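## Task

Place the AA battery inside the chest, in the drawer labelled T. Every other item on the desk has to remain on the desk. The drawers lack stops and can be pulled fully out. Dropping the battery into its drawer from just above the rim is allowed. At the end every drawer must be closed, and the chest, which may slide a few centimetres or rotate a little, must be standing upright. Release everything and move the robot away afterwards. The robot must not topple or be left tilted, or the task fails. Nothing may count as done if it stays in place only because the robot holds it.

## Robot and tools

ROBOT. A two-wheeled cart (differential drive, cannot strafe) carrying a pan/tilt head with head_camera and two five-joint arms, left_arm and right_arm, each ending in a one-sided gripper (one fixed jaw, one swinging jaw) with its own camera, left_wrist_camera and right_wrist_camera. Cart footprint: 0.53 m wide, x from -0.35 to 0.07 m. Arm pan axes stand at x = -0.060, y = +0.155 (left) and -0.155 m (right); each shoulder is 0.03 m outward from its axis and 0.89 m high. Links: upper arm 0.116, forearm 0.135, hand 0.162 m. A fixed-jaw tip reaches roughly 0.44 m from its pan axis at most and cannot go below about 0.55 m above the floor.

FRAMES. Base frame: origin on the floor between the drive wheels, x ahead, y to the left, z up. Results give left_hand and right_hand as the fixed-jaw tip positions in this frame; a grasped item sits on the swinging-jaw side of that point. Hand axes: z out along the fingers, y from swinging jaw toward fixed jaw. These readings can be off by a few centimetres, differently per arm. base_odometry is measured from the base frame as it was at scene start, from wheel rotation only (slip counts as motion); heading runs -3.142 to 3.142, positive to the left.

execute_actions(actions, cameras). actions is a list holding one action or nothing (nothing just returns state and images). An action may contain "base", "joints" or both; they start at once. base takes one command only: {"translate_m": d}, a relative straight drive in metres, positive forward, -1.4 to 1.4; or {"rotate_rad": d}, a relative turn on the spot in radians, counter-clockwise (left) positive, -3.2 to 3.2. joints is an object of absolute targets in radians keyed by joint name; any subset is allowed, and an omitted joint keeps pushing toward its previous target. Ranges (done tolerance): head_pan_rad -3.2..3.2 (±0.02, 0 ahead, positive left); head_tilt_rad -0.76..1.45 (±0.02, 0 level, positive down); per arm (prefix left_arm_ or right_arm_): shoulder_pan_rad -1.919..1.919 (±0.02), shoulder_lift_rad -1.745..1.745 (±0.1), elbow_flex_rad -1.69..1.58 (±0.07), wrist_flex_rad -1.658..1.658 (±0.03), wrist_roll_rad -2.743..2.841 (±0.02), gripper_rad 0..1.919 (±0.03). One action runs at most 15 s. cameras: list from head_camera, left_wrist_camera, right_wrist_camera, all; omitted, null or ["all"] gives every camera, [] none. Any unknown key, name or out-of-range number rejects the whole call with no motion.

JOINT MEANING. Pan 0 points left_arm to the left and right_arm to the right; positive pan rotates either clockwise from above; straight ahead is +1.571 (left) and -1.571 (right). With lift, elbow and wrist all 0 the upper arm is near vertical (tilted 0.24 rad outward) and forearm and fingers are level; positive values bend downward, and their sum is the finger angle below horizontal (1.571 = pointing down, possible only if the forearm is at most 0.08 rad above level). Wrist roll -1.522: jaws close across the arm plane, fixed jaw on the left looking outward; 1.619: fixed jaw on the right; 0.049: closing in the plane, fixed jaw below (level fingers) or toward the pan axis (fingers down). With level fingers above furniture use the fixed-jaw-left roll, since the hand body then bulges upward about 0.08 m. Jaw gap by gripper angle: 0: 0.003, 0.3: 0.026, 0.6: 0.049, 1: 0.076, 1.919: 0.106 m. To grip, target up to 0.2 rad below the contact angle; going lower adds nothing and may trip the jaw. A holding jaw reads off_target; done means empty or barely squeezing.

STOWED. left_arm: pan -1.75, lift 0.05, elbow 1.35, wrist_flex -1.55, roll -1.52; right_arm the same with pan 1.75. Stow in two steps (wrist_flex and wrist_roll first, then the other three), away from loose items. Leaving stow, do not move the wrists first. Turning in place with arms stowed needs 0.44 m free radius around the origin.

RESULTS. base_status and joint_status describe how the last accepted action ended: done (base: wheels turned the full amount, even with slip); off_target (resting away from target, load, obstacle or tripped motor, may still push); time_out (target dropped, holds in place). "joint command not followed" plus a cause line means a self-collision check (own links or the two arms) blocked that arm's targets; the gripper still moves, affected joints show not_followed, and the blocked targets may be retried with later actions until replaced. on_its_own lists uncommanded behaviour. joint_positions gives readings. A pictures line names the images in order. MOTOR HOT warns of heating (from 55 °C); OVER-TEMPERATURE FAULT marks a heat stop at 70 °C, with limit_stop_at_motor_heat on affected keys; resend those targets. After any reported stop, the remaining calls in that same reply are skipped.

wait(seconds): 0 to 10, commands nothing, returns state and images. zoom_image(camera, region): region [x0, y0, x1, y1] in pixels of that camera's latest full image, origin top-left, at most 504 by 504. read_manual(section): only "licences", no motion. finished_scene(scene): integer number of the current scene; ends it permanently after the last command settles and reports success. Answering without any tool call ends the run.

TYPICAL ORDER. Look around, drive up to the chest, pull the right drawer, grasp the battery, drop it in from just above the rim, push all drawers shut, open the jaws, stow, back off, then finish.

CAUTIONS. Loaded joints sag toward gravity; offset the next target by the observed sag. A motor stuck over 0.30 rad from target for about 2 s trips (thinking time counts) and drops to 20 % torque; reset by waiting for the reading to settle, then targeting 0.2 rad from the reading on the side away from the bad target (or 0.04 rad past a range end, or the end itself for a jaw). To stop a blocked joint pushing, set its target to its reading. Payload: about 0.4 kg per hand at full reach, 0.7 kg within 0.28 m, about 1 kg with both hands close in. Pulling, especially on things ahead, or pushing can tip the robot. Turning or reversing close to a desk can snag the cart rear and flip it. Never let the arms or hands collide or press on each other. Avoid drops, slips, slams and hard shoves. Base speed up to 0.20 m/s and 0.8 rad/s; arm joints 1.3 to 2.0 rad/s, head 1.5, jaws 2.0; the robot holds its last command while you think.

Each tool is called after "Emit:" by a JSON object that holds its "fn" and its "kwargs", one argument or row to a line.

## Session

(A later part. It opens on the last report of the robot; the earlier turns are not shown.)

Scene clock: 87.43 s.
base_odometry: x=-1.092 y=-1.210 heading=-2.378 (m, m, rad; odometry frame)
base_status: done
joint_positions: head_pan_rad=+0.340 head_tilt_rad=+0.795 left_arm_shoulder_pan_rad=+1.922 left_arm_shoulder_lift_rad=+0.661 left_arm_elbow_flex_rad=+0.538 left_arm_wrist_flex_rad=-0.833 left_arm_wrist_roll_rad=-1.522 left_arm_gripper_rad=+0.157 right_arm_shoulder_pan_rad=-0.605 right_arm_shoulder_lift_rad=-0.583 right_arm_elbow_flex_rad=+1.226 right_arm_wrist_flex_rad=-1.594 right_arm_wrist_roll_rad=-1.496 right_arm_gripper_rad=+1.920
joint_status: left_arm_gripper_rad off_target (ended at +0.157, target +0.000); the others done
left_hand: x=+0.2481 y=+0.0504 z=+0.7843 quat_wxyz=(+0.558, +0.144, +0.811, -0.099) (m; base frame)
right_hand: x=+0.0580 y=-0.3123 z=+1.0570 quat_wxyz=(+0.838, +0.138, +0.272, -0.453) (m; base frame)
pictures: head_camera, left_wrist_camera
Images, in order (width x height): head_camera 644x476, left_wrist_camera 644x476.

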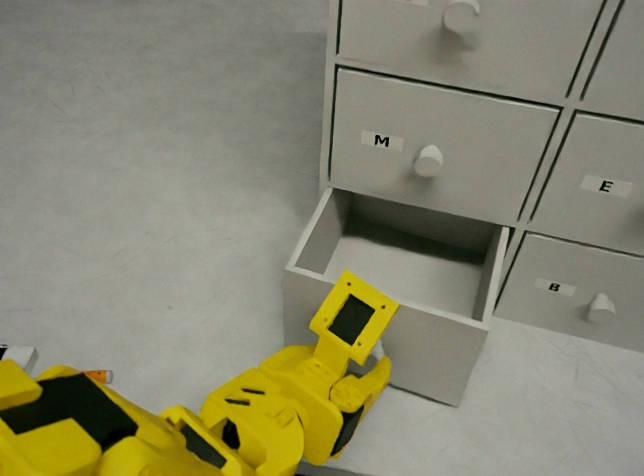

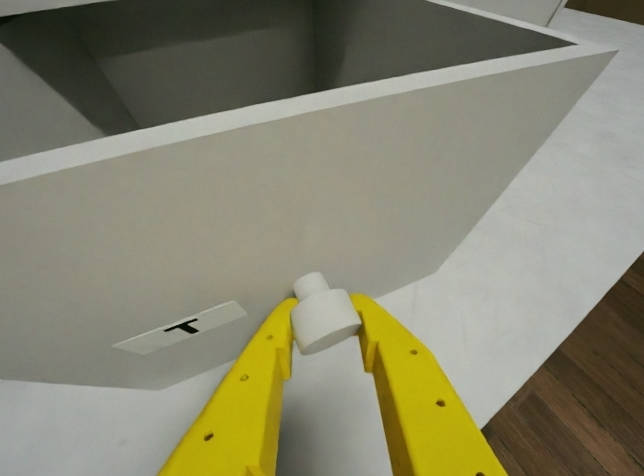

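Emit:
{"fn": "execute_actions", "kwargs": {
  "actions": [
    {"joints":{"left_arm_gripper_rad":0.6}}
  ],
  "cameras": []
}}

Emit:
{"fn": "execute_actions", "kwargs": {
  "actions": [
    {"base":{"translate_m":-0.04},"joints":{"left_arm_shoulder_lift_rad":0.2,"left_arm_elbow_flex_rad":0.9}}
  ],
  "cameras": []
}}

Emit:
{"fn": "execute_actions", "kwargs": {
  "actions": [
    {"joints":{"left_arm_shoulder_pan_rad":0.65,"left_arm_shoulder_lift_rad":0.5,"left_arm_elbow_flex_rad":-0.3,"left_arm_wrist_flex_rad":1.0,"head_pan_rad":0.95}}
  ],
  "cameras": []
}}

Emit:
{"fn": "execute_actions", "kwargs": {
  "actions": [
    {"base":{"translate_m":0.13}}
  ],
  "cameras": ["head_camera","left_wrist_camera"]
}}

Scene clock: 94.90 s.
base_odometry: x=-1.092 y=-1.210 heading=-2.378 (m, m, rad; odometry frame)
base_status: not commanded
joint_positions: head_pan_rad=+0.340 head_tilt_rad=+0.795 left_arm_shoulder_pan_rad=+1.916 left_arm_shoulder_lift_rad=+0.661 left_arm_elbow_flex_rad=+0.538 left_arm_wrist_flex_rad=-0.833 left_arm_wrist_roll_rad=-1.522 left_arm_gripper_rad=+0.591 right_arm_shoulder_pan_rad=-0.605 right_arm_shoulder_lift_rad=-0.583 right_arm_elbow_flex_rad=+1.226 right_arm_wrist_flex_rad=-1.594 right_arm_wrist_roll_rad=-1.496 right_arm_gripper_rad=+1.920
joint_status: all done
left_hand: x=+0.2488 y=+0.0523 z=+0.7843 quat_wxyz=(+0.558, +0.141, +0.812, -0.097) (m; base frame)
right_hand: x=+0.0580 y=-0.3123 z=+1.0570 quat_wxyz=(+0.838, +0.138, +0.272, -0.453) (m; base frame)
pictures: none
No camera images: the call's "cameras" was empty. Leave "cameras" out to get every camera's image.

Scene clock: 95.97 s.
base_odometry: x=-1.062 y=-1.183 heading=-2.385 (m, m, rad; odometry frame)
base_status: done
joint_positions: head_pan_rad=+0.340 head_tilt_rad=+0.795 left_arm_shoulder_pan_rad=+1.914 left_arm_shoulder_lift_rad=+0.239 left_arm_elbow_flex_rad=+0.902 left_arm_wrist_flex_rad=-0.833 left_arm_wrist_roll_rad=-1.522 left_arm_gripper_rad=+0.592 right_arm_shoulder_pan_rad=-0.605 right_arm_shoulder_lift_rad=-0.583 right_arm_elbow_flex_rad=+1.226 right_arm_wrist_flex_rad=-1.594 right_arm_wrist_roll_rad=-1.496 right_arm_gripper_rad=+1.920
joint_status: all done
left_hand: x=+0.2234 y=+0.0619 z=+0.8275 quat_wxyz=(+0.582, +0.138, +0.795, -0.101) (m; base frame)
right_hand: x=+0.0580 y=-0.3123 z=+1.0570 quat_wxyz=(+0.838, +0.138, +0.272, -0.453) (m; base frame)
pictures: none
No camera images: the call's "cameras" was empty. Leave "cameras" out to get every camera's image.

Scene clock: 97.97 s.
base_odometry: x=-1.062 y=-1.183 heading=-2.385 (m, m, rad; odometry frame)
base_status: not commanded
joint_positions: head_pan_rad=+0.940 head_tilt_rad=+0.795 left_arm_shoulder_pan_rad=+0.656 left_arm_shoulder_lift_rad=+0.522 left_arm_elbow_flex_rad=-0.267 left_arm_wrist_flex_rad=+0.993 left_arm_wrist_roll_rad=-1.522 left_arm_gripper_rad=+0.592 right_arm_shoulder_pan_rad=-0.605 right_arm_shoulder_lift_rad=-0.583 right_arm_elbow_flex_rad=+1.226 right_arm_wrist_flex_rad=-1.594 right_arm_wrist_roll_rad=-1.496 right_arm_gripper_rad=+1.920
joint_status: all done
left_hand: x=+0.1129 y=+0.3922 z=+0.7962 quat_wxyz=(+0.144, -0.436, +0.886, +0.071) (m; base frame)
right_hand: x=+0.0580 y=-0.3123 z=+1.0570 quat_wxyz=(+0.838, +0.138, +0.272, -0.453) (m; base frame)
pictures: none
No camera images: the call's "cameras" was empty. Leave "cameras" out to get every camera's image.

Scene clock: 99.47 s.
base_odometry: x=-1.157 y=-1.272 heading=-2.389 (m, m, rad; odometry frame)
base_status: done
joint_positions: head_pan_rad=+0.940 head_tilt_rad=+0.795 left_arm_shoulder_pan_rad=+0.653 left_arm_shoulder_lift_rad=+0.522 left_arm_elbow_flex_rad=-0.269 left_arm_wrist_flex_rad=+0.993 left_arm_wrist_roll_rad=-1.522 left_arm_gripper_rad=+0.592 right_arm_shoulder_pan_rad=-0.605 right_arm_shoulder_lift_rad=-0.583 right_arm_elbow_flex_rad=+1.226 right_arm_wrist_flex_rad=-1.594 right_arm_wrist_roll_rad=-1.496 right_arm_gripper_rad=+1.920
joint_status: not commanded
left_hand: x=+0.1123 y=+0.3929 z=+0.7965 quat_wxyz=(+0.145, -0.437, +0.885, +0.071) (m; base frame)
right_hand: x=+0.0580 y=-0.3123 z=+1.0570 quat_wxyz=(+0.838, +0.138, +0.272, -0.453) (m; base frame)
pictures: head_camera, left_wrist_camera
Images, in order (width x height): head_camera 644x476, left_wrist_camera 644x476.

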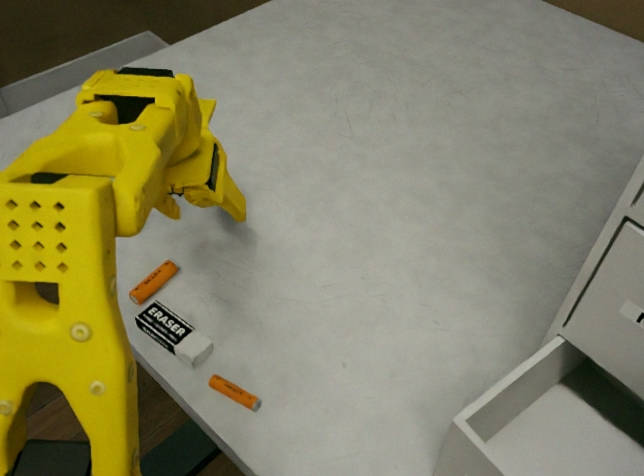

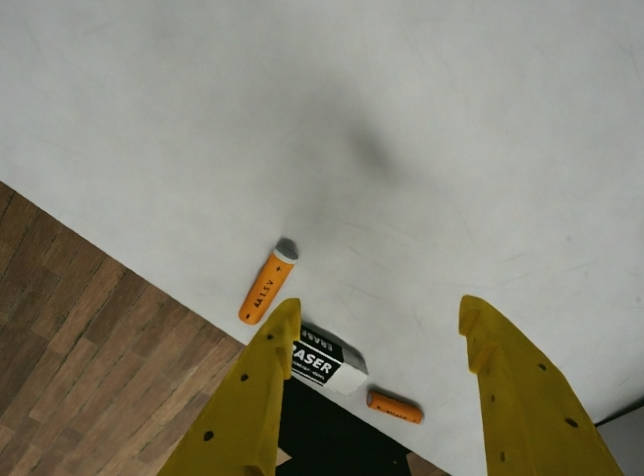

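Emit:
{"fn": "execute_actions", "kwargs": {
  "actions": [
    {"base":{"translate_m":-0.03},"joints":{"left_arm_wrist_roll_rad":-1.97,"left_arm_shoulder_lift_rad":0.6,"left_arm_elbow_flex_rad":-0.3,"left_arm_wrist_flex_rad":1.0}}
  ],
  "cameras": ["head_camera","left_wrist_camera"]
}}

Scene clock: 104.83 s.
base_odometry: x=-1.135 y=-1.251 heading=-2.385 (m, m, rad; odometry frame)
base_status: done
joint_positions: head_pan_rad=+0.940 head_tilt_rad=+0.795 left_arm_shoulder_pan_rad=+0.653 left_arm_shoulder_lift_rad=+0.619 left_arm_elbow_flex_rad=-0.270 left_arm_wrist_flex_rad=+0.993 left_arm_wrist_roll_rad=-1.962 left_arm_gripper_rad=+0.592 right_arm_shoulder_pan_rad=-0.605 right_arm_shoulder_lift_rad=-0.583 right_arm_elbow_flex_rad=+1.226 right_arm_wrist_flex_rad=-1.594 right_arm_wrist_roll_rad=-1.496 right_arm_gripper_rad=+1.920
joint_status: all done
left_hand: x=+0.1086 y=+0.3869 z=+0.7726 quat_wxyz=(+0.089, -0.235, +0.965, +0.072) (m; base frame)
right_hand: x=+0.0580 y=-0.3123 z=+1.0570 quat_wxyz=(+0.838, +0.138, +0.272, -0.453) (m; base frame)
pictures: head_camera, left_wrist_camera
Images, in order (width x height): head_camera 644x476, left_wrist_camera 644x476.

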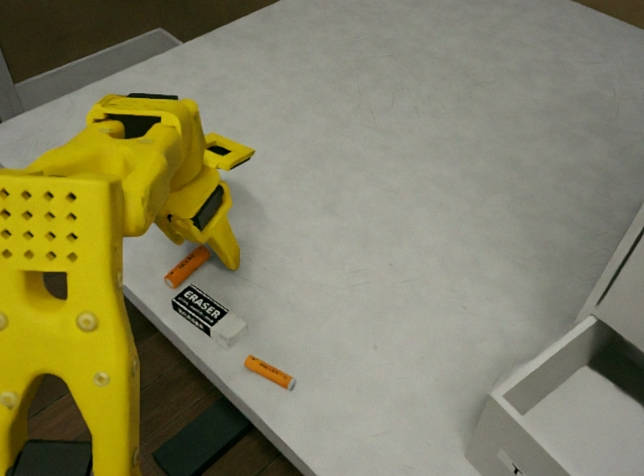

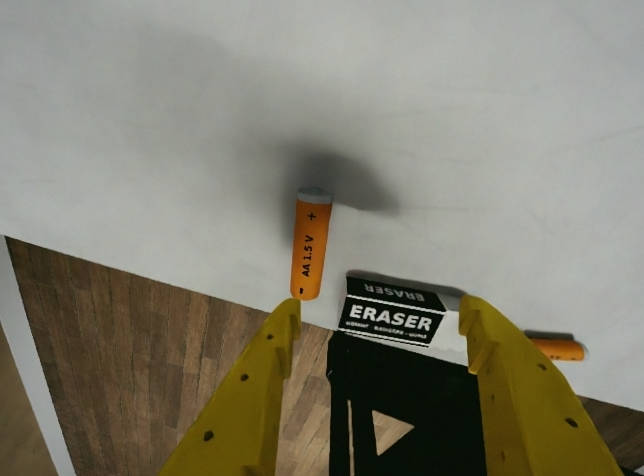

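Emit:
{"fn": "execute_actions", "kwargs": {
  "actions": [
    {"joints":{"left_arm_shoulder_pan_rad":0.62,"left_arm_shoulder_lift_rad":0.72,"left_arm_elbow_flex_rad":-0.36,"left_arm_wrist_flex_rad":0.86,"left_arm_gripper_rad":0.45}}
  ],
  "cameras": ["head_camera","left_wrist_camera"]
}}

Scene clock: 108.90 s.
base_odometry: x=-1.135 y=-1.251 heading=-2.385 (m, m, rad; odometry frame)
base_status: not commanded
joint_positions: head_pan_rad=+0.940 head_tilt_rad=+0.795 left_arm_shoulder_pan_rad=+0.626 left_arm_shoulder_lift_rad=+0.742 left_arm_elbow_flex_rad=-0.330 left_arm_wrist_flex_rad=+0.872 left_arm_wrist_roll_rad=-1.962 left_arm_gripper_rad=+0.458 right_arm_shoulder_pan_rad=-0.605 right_arm_shoulder_lift_rad=-0.583 right_arm_elbow_flex_rad=+1.226 right_arm_wrist_flex_rad=-1.594 right_arm_wrist_roll_rad=-1.496 right_arm_gripper_rad=+1.920
joint_status: all done
left_hand: x=+0.1107 y=+0.4034 z=+0.7558 quat_wxyz=(+0.110, -0.247, +0.958, +0.091) (m; base frame)
right_hand: x=+0.0580 y=-0.3123 z=+1.0570 quat_wxyz=(+0.838, +0.138, +0.272, -0.453) (m; base frame)
pictures: head_camera, left_wrist_camera
Images, in order (width x height): head_camera 644x476, left_wrist_camera 644x476.

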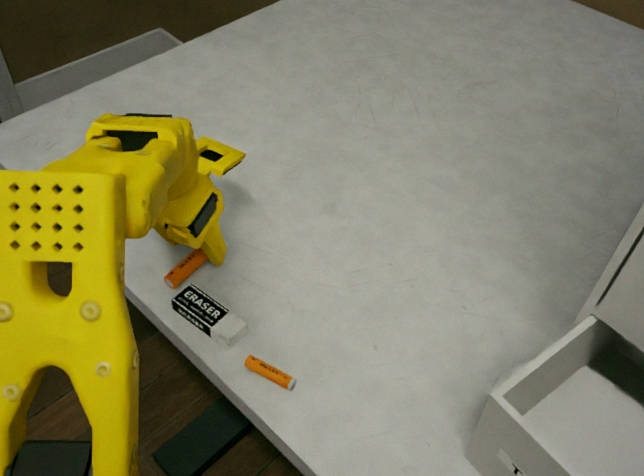

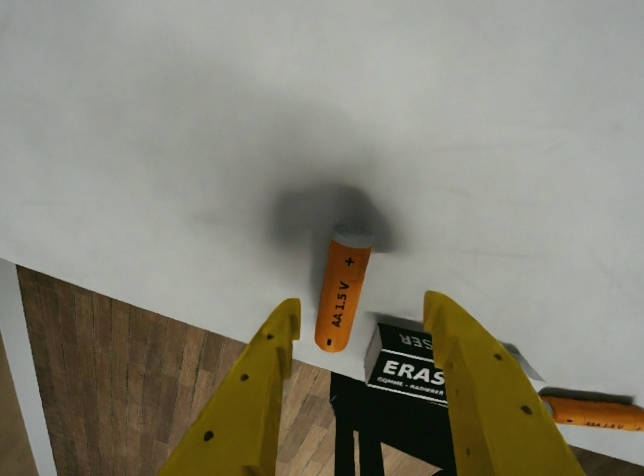

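Emit:
{"fn": "execute_actions", "kwargs": {
  "actions": [
    {"joints":{"left_arm_shoulder_lift_rad":0.83,"left_arm_wrist_flex_rad":0.78}}
  ],
  "cameras": ["head_camera","left_wrist_camera"]
}}

Scene clock: 111.53 s.
base_odometry: x=-1.135 y=-1.251 heading=-2.385 (m, m, rad; odometry frame)
base_status: not commanded
joint_positions: head_pan_rad=+0.940 head_tilt_rad=+0.795 left_arm_shoulder_pan_rad=+0.624 left_arm_shoulder_lift_rad=+0.832 left_arm_elbow_flex_rad=-0.341 left_arm_wrist_flex_rad=+0.796 left_arm_wrist_roll_rad=-1.962 left_arm_gripper_rad=+0.458 right_arm_shoulder_pan_rad=-0.605 right_arm_shoulder_lift_rad=-0.583 right_arm_elbow_flex_rad=+1.226 right_arm_wrist_flex_rad=-1.594 right_arm_wrist_roll_rad=-1.496 right_arm_gripper_rad=+1.920
joint_status: all done
left_hand: x=+0.1106 y=+0.4040 z=+0.7367 quat_wxyz=(+0.108, -0.248, +0.958, +0.090) (m; base frame)
right_hand: x=+0.0580 y=-0.3123 z=+1.0570 quat_wxyz=(+0.838, +0.138, +0.272, -0.453) (m; base frame)
pictures: head_camera, left_wrist_camera
Images, in order (width x height): head_camera 644x476, left_wrist_camera 644x476.

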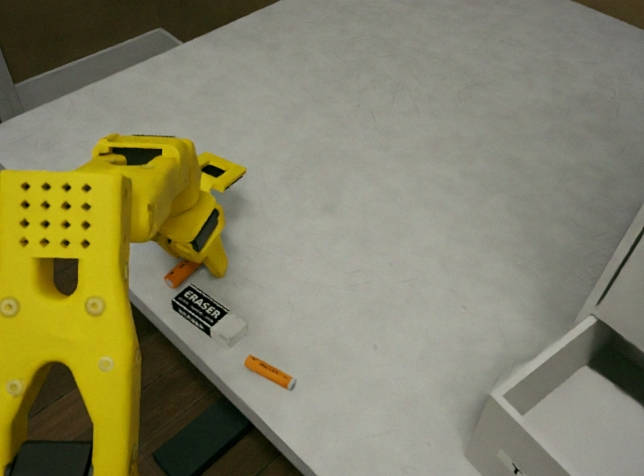

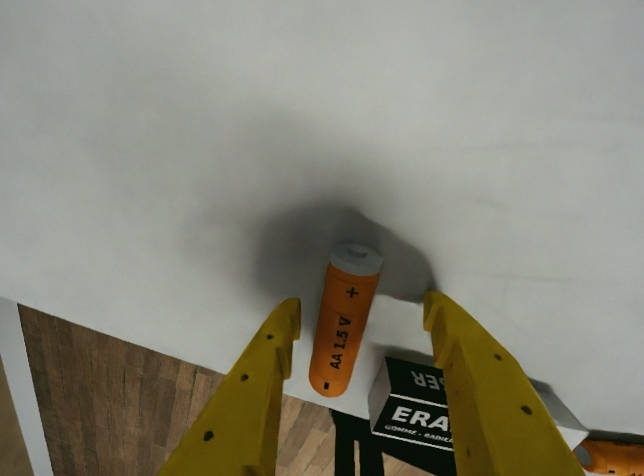

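Emit:
{"fn": "execute_actions", "kwargs": {
  "actions": [
    {"joints":{"left_arm_gripper_rad":0.0}}
  ],
  "cameras": []
}}

Emit:
{"fn": "execute_actions", "kwargs": {
  "actions": [
    {"base":{"translate_m":-0.03},"joints":{"left_arm_shoulder_lift_rad":0.2,"left_arm_elbow_flex_rad":-0.3,"left_arm_wrist_flex_rad":0.95}}
  ],
  "cameras": ["left_wrist_camera"]
}}

Emit:
{"fn": "execute_actions", "kwargs": {
  "actions": [
    {"joints":{"left_arm_shoulder_pan_rad":1.83,"left_arm_wrist_roll_rad":0.05,"head_pan_rad":0.0}}
  ],
  "cameras": ["head_camera","left_wrist_camera"]
}}

Scene clock: 117.47 s.
base_odometry: x=-1.135 y=-1.251 heading=-2.385 (m, m, rad; odometry frame)
base_status: not commanded
joint_positions: head_pan_rad=+0.940 head_tilt_rad=+0.795 left_arm_shoulder_pan_rad=+0.624 left_arm_shoulder_lift_rad=+0.842 left_arm_elbow_flex_rad=-0.342 left_arm_wrist_flex_rad=+0.790 left_arm_wrist_roll_rad=-1.962 left_arm_gripper_rad=+0.151 right_arm_shoulder_pan_rad=-0.605 right_arm_shoulder_lift_rad=-0.583 right_arm_elbow_flex_rad=+1.226 right_arm_wrist_flex_rad=-1.594 right_arm_wrist_roll_rad=-1.496 right_arm_gripper_rad=+1.920
joint_status: left_arm_gripper_rad off_target (ended at +0.151, target +0.000)
left_hand: x=+0.1105 y=+0.4038 z=+0.7348 quat_wxyz=(+0.108, -0.248, +0.958, +0.090) (m; base frame)
right_hand: x=+0.0580 y=-0.3123 z=+1.0570 quat_wxyz=(+0.838, +0.138, +0.272, -0.453) (m; base frame)
pictures: none
No camera images: the call's "cameras" was empty. Leave "cameras" out to get every camera's image.

Scene clock: 118.67 s.
base_odometry: x=-1.113 y=-1.230 heading=-2.380 (m, m, rad; odometry frame)
base_status: done
joint_positions: head_pan_rad=+0.940 head_tilt_rad=+0.795 left_arm_shoulder_pan_rad=+0.621 left_arm_shoulder_lift_rad=+0.256 left_arm_elbow_flex_rad=-0.290 left_arm_wrist_flex_rad=+0.947 left_arm_wrist_roll_rad=-1.962 left_arm_gripper_rad=+0.151 right_arm_shoulder_pan_rad=-0.605 right_arm_shoulder_lift_rad=-0.583 right_arm_elbow_flex_rad=+1.226 right_arm_wrist_flex_rad=-1.594 right_arm_wrist_roll_rad=-1.496 right_arm_gripper_rad=+1.920
joint_status: all done
left_hand: x=+0.1212 y=+0.4205 z=+0.8807 quat_wxyz=(+0.248, -0.239, +0.916, +0.207) (m; base frame)
right_hand: x=+0.0580 y=-0.3123 z=+1.0570 quat_wxyz=(+0.838, +0.138, +0.272, -0.453) (m; base frame)
pictures: left_wrist_camera
Images, in order (width x height): left_wrist_camera 644x476.

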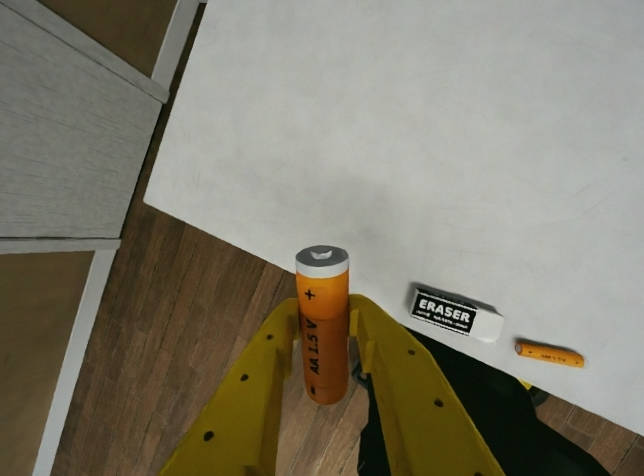

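Scene clock: 121.00 s.
base_odometry: x=-1.113 y=-1.230 heading=-2.380 (m, m, rad; odometry frame)
base_status: not commanded
joint_positions: head_pan_rad=+0.010 head_tilt_rad=+0.795 left_arm_shoulder_pan_rad=+1.825 left_arm_shoulder_lift_rad=+0.256 left_arm_elbow_flex_rad=-0.290 left_arm_wrist_flex_rad=+0.947 left_arm_wrist_roll_rad=+0.041 left_arm_gripper_rad=+0.151 right_arm_shoulder_pan_rad=-0.605 right_arm_shoulder_lift_rad=-0.583 right_arm_elbow_flex_rad=+1.226 right_arm_wrist_flex_rad=-1.594 right_arm_wrist_roll_rad=-1.496 right_arm_gripper_rad=+1.920
joint_status: all done
left_hand: x=+0.2425 y=+0.0760 z=+0.8739 quat_wxyz=(+0.199, -0.576, +0.751, -0.255) (m; base frame)
right_hand: x=+0.0580 y=-0.3123 z=+1.0570 quat_wxyz=(+0.838, +0.138, +0.272, -0.453) (m; base frame)
pictures: head_camera, left_wrist_camera
Images, in order (width x height): head_camera 644x476, left_wrist_camera 644x476.

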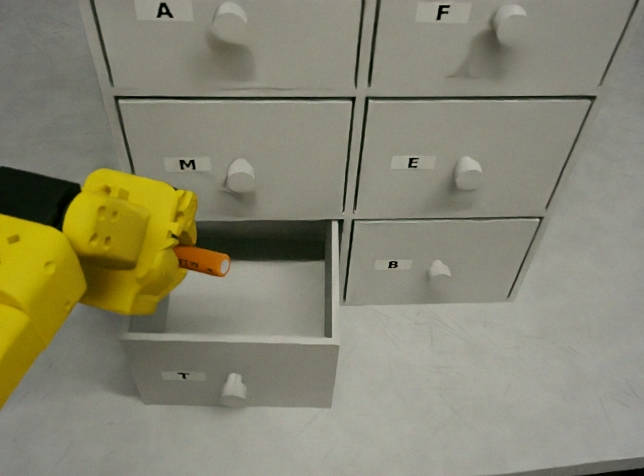

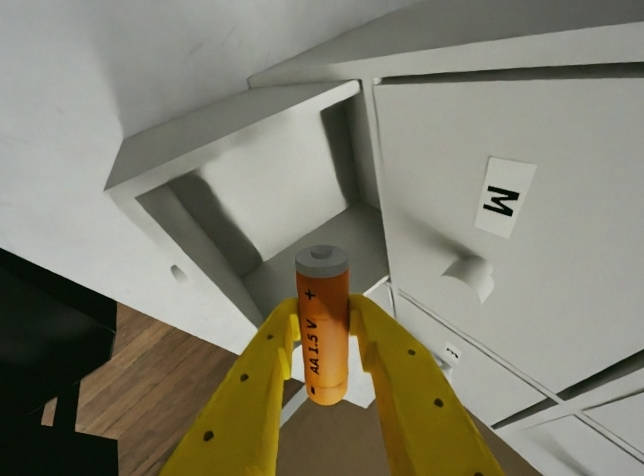

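Emit:
{"fn": "execute_actions", "kwargs": {
  "actions": [
    {"base":{"translate_m":0.02},"joints":{"left_arm_shoulder_pan_rad":1.915,"left_arm_shoulder_lift_rad":0.36,"left_arm_wrist_flex_rad":0.9}}
  ],
  "cameras": ["head_camera"]
}}

Scene clock: 125.13 s.
base_odometry: x=-1.128 y=-1.244 heading=-2.383 (m, m, rad; odometry frame)
base_status: done
joint_positions: head_pan_rad=+0.010 head_tilt_rad=+0.795 left_arm_shoulder_pan_rad=+1.910 left_arm_shoulder_lift_rad=+0.384 left_arm_elbow_flex_rad=-0.290 left_arm_wrist_flex_rad=+0.915 left_arm_wrist_roll_rad=+0.041 left_arm_gripper_rad=+0.151 right_arm_shoulder_pan_rad=-0.605 right_arm_shoulder_lift_rad=-0.583 right_arm_elbow_flex_rad=+1.226 right_arm_wrist_flex_rad=-1.594 right_arm_wrist_roll_rad=-1.496 right_arm_gripper_rad=+1.920
joint_status: all done
left_hand: x=+0.2344 y=+0.0509 z=+0.8403 quat_wxyz=(+0.161, -0.552, +0.786, -0.226) (m; base frame)
right_hand: x=+0.0580 y=-0.3123 z=+1.0570 quat_wxyz=(+0.838, +0.138, +0.272, -0.453) (m; base frame)
pictures: head_camera
Images, in order (width x height): head_camera 644x476.

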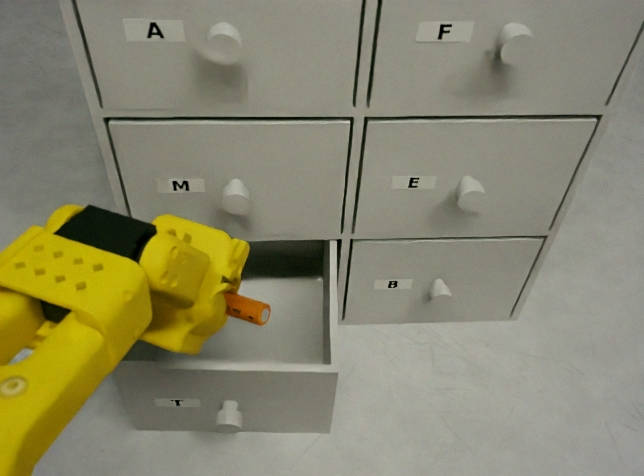

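Emit:
{"fn": "execute_actions", "kwargs": {
  "actions": [
    {"joints":{"left_arm_gripper_rad":0.4}}
  ],
  "cameras": []
}}

Emit:
{"fn": "execute_actions", "kwargs": {
  "actions": [
    {"base":{"translate_m":-0.12},"joints":{"left_arm_shoulder_lift_rad":0.15}}
  ],
  "cameras": ["head_camera"]
}}

Emit:
{"fn": "execute_actions", "kwargs": {
  "actions": [
    {"joints":{"left_arm_gripper_rad":0.0,"left_arm_shoulder_pan_rad":1.84,"left_arm_shoulder_lift_rad":0.63,"left_arm_elbow_flex_rad":0.53,"left_arm_wrist_flex_rad":-0.85,"left_arm_wrist_roll_rad":-1.52}}
  ],
  "cameras": ["head_camera"]
}}

Emit:
{"fn": "execute_actions", "kwargs": {
  "actions": [
    {"base":{"translate_m":0.168}}
  ],
  "cameras": []
}}

Emit:
{"fn": "execute_actions", "kwargs": {
  "actions": [
    {"base":{"translate_m":-0.05}}
  ],
  "cameras": ["head_camera","left_wrist_camera"]
}}

Scene clock: 131.63 s.
base_odometry: x=-1.128 y=-1.244 heading=-2.383 (m, m, rad; odometry frame)
base_status: not commanded
joint_positions: head_pan_rad=+0.010 head_tilt_rad=+0.795 left_arm_shoulder_pan_rad=+1.910 left_arm_shoulder_lift_rad=+0.384 left_arm_elbow_flex_rad=-0.290 left_arm_wrist_flex_rad=+0.913 left_arm_wrist_roll_rad=+0.041 left_arm_gripper_rad=+0.391 right_arm_shoulder_pan_rad=-0.605 right_arm_shoulder_lift_rad=-0.583 right_arm_elbow_flex_rad=+1.226 right_arm_wrist_flex_rad=-1.594 right_arm_wrist_roll_rad=-1.496 right_arm_gripper_rad=+1.920
joint_status: all done
left_hand: x=+0.2346 y=+0.0508 z=+0.8404 quat_wxyz=(+0.162, -0.552, +0.786, -0.226) (m; base frame)
right_hand: x=+0.0580 y=-0.3123 z=+1.0570 quat_wxyz=(+0.838, +0.138, +0.272, -0.453) (m; base frame)
pictures: none
No camera images: the call's "cameras" was empty. Leave "cameras" out to get every camera's image.

Scene clock: 133.17 s.
base_odometry: x=-1.041 y=-1.162 heading=-2.388 (m, m, rad; odometry frame)
base_status: done
joint_positions: head_pan_rad=+0.010 head_tilt_rad=+0.795 left_arm_shoulder_pan_rad=+1.910 left_arm_shoulder_lift_rad=+0.199 left_arm_elbow_flex_rad=-0.290 left_arm_wrist_flex_rad=+0.913 left_arm_wrist_roll_rad=+0.041 left_arm_gripper_rad=+0.392 right_arm_shoulder_pan_rad=-0.605 right_arm_shoulder_lift_rad=-0.583 right_arm_elbow_flex_rad=+1.226 right_arm_wrist_flex_rad=-1.594 right_arm_wrist_roll_rad=-1.496 right_arm_gripper_rad=+1.920
joint_status: all done
left_hand: x=+0.2393 y=+0.0492 z=+0.8934 quat_wxyz=(+0.213, -0.535, +0.762, -0.298) (m; base frame)
right_hand: x=+0.0580 y=-0.3123 z=+1.0570 quat_wxyz=(+0.838, +0.138, +0.272, -0.453) (m; base frame)
pictures: head_camera
Images, in order (width x height): head_camera 644x476.

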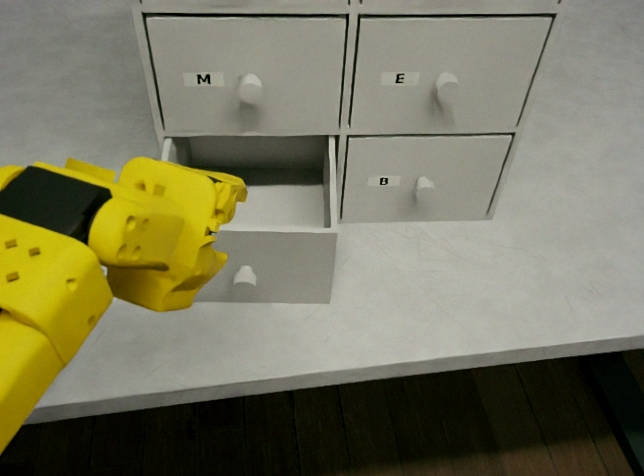

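Scene clock: 135.13 s.
base_odometry: x=-1.041 y=-1.162 heading=-2.388 (m, m, rad; odometry frame)
base_status: not commanded
joint_positions: head_pan_rad=+0.010 head_tilt_rad=+0.795 left_arm_shoulder_pan_rad=+1.847 left_arm_shoulder_lift_rad=+0.645 left_arm_elbow_flex_rad=+0.532 left_arm_wrist_flex_rad=-0.831 left_arm_wrist_roll_rad=-1.511 left_arm_gripper_rad=+0.008 right_arm_shoulder_pan_rad=-0.605 right_arm_shoulder_lift_rad=-0.583 right_arm_elbow_flex_rad=+1.226 right_arm_wrist_flex_rad=-1.594 right_arm_wrist_roll_rad=-1.496 right_arm_gripper_rad=+1.920
joint_status: all done
left_hand: x=+0.2576 y=+0.0731 z=+0.7898 quat_wxyz=(+0.569, +0.108, +0.811, -0.082) (m; base frame)
right_hand: x=+0.0580 y=-0.3123 z=+1.0570 quat_wxyz=(+0.838, +0.138, +0.272, -0.453) (m; base frame)
pictures: head_camera
Images, in order (width x height): head_camera 644x476.

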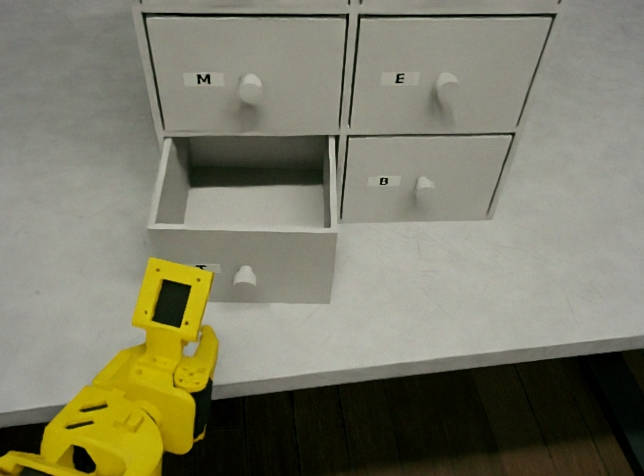

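Scene clock: 136.70 s.
base_odometry: x=-1.163 y=-1.276 heading=-2.391 (m, m, rad; odometry frame)
base_status: done
joint_positions: head_pan_rad=+0.010 head_tilt_rad=+0.795 left_arm_shoulder_pan_rad=+1.848 left_arm_shoulder_lift_rad=+0.651 left_arm_elbow_flex_rad=+0.556 left_arm_wrist_flex_rad=-0.831 left_arm_wrist_roll_rad=-1.511 left_arm_gripper_rad=+0.008 right_arm_shoulder_pan_rad=-0.605 right_arm_shoulder_lift_rad=-0.583 right_arm_elbow_flex_rad=+1.226 right_arm_wrist_flex_rad=-1.594 right_arm_wrist_roll_rad=-1.496 right_arm_gripper_rad=+1.920
joint_status: not commanded
left_hand: x=+0.2526 y=+0.0740 z=+0.7829 quat_wxyz=(+0.556, +0.110, +0.820, -0.081) (m; base frame)
right_hand: x=+0.0580 y=-0.3123 z=+1.0570 quat_wxyz=(+0.838, +0.138, +0.272, -0.453) (m; base frame)
pictures: none
No camera images: the call's "cameras" was empty. Leave "cameras" out to get every camera's image.

Scene clock: 137.63 s.
base_odometry: x=-1.126 y=-1.242 heading=-2.391 (m, m, rad; odometry frame)
base_status: done
joint_positions: head_pan_rad=+0.010 head_tilt_rad=+0.795 left_arm_shoulder_pan_rad=+1.845 left_arm_shoulder_lift_rad=+0.651 left_arm_elbow_flex_rad=+0.552 left_arm_wrist_flex_rad=-0.833 left_arm_wrist_roll_rad=-1.511 left_arm_gripper_rad=+0.008 right_arm_shoulder_pan_rad=-0.605 right_arm_shoulder_lift_rad=-0.583 right_arm_elbow_flex_rad=+1.226 right_arm_wrist_flex_rad=-1.594 right_arm_wrist_roll_rad=-1.496 right_arm_gripper_rad=+1.920
joint_status: not commanded
left_hand: x=+0.2538 y=+0.0747 z=+0.7841 quat_wxyz=(+0.559, +0.108, +0.818, -0.080) (m; base frame)
right_hand: x=+0.0580 y=-0.3123 z=+1.0570 quat_wxyz=(+0.838, +0.138, +0.272, -0.453) (m; base frame)
pictures: head_camera, left_wrist_camera
Images, in order (width x height): head_camera 644x476, left_wrist_camera 644x476.

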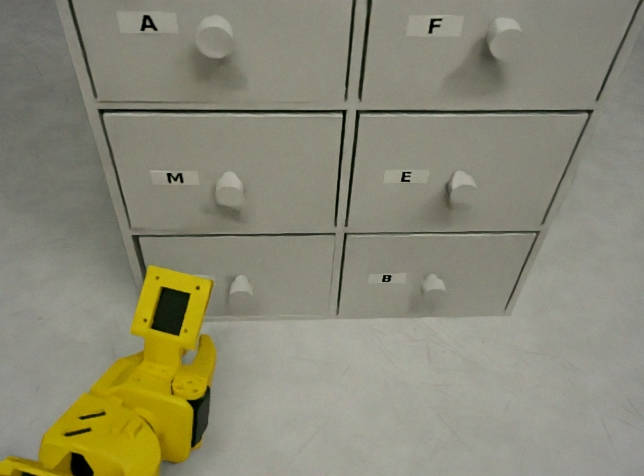

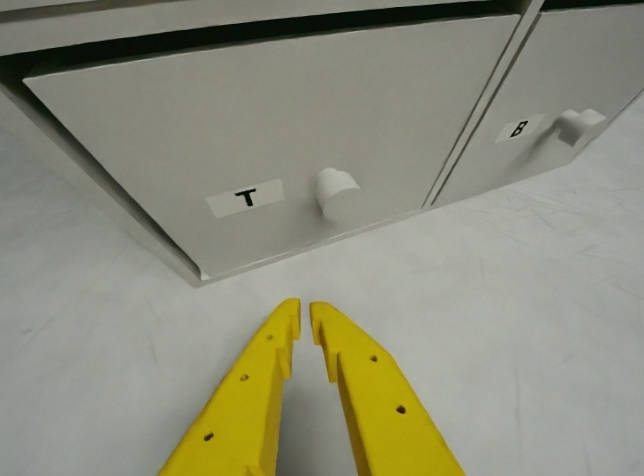

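Emit:
{"fn": "execute_actions", "kwargs": {
  "actions": [
    {"base":{"translate_m":-0.2}}
  ],
  "cameras": []
}}

Emit:
{"fn": "finished_scene", "kwargs": {
  "scene": 1
}}

Scene clock: 141.50 s.
base_odometry: x=-0.980 y=-1.106 heading=-2.390 (m, m, rad; odometry frame)
base_status: done
joint_positions: head_pan_rad=+0.010 head_tilt_rad=+0.795 left_arm_shoulder_pan_rad=+1.845 left_arm_shoulder_lift_rad=+0.651 left_arm_elbow_flex_rad=+0.552 left_arm_wrist_flex_rad=-0.833 left_arm_wrist_roll_rad=-1.511 left_arm_gripper_rad=+0.008 right_arm_shoulder_pan_rad=-0.605 right_arm_shoulder_lift_rad=-0.583 right_arm_elbow_flex_rad=+1.226 right_arm_wrist_flex_rad=-1.594 right_arm_wrist_roll_rad=-1.496 right_arm_gripper_rad=+1.920
joint_status: not commanded
left_hand: x=+0.2538 y=+0.0747 z=+0.7841 quat_wxyz=(+0.559, +0.108, +0.818, -0.080) (m; base frame)
right_hand: x=+0.0580 y=-0.3123 z=+1.0570 quat_wxyz=(+0.838, +0.138, +0.272, -0.453) (m; base frame)
pictures: none
No camera images: the call's "cameras" was empty. Leave "cameras" out to get every camera's image.

The scene is finished: the task was done.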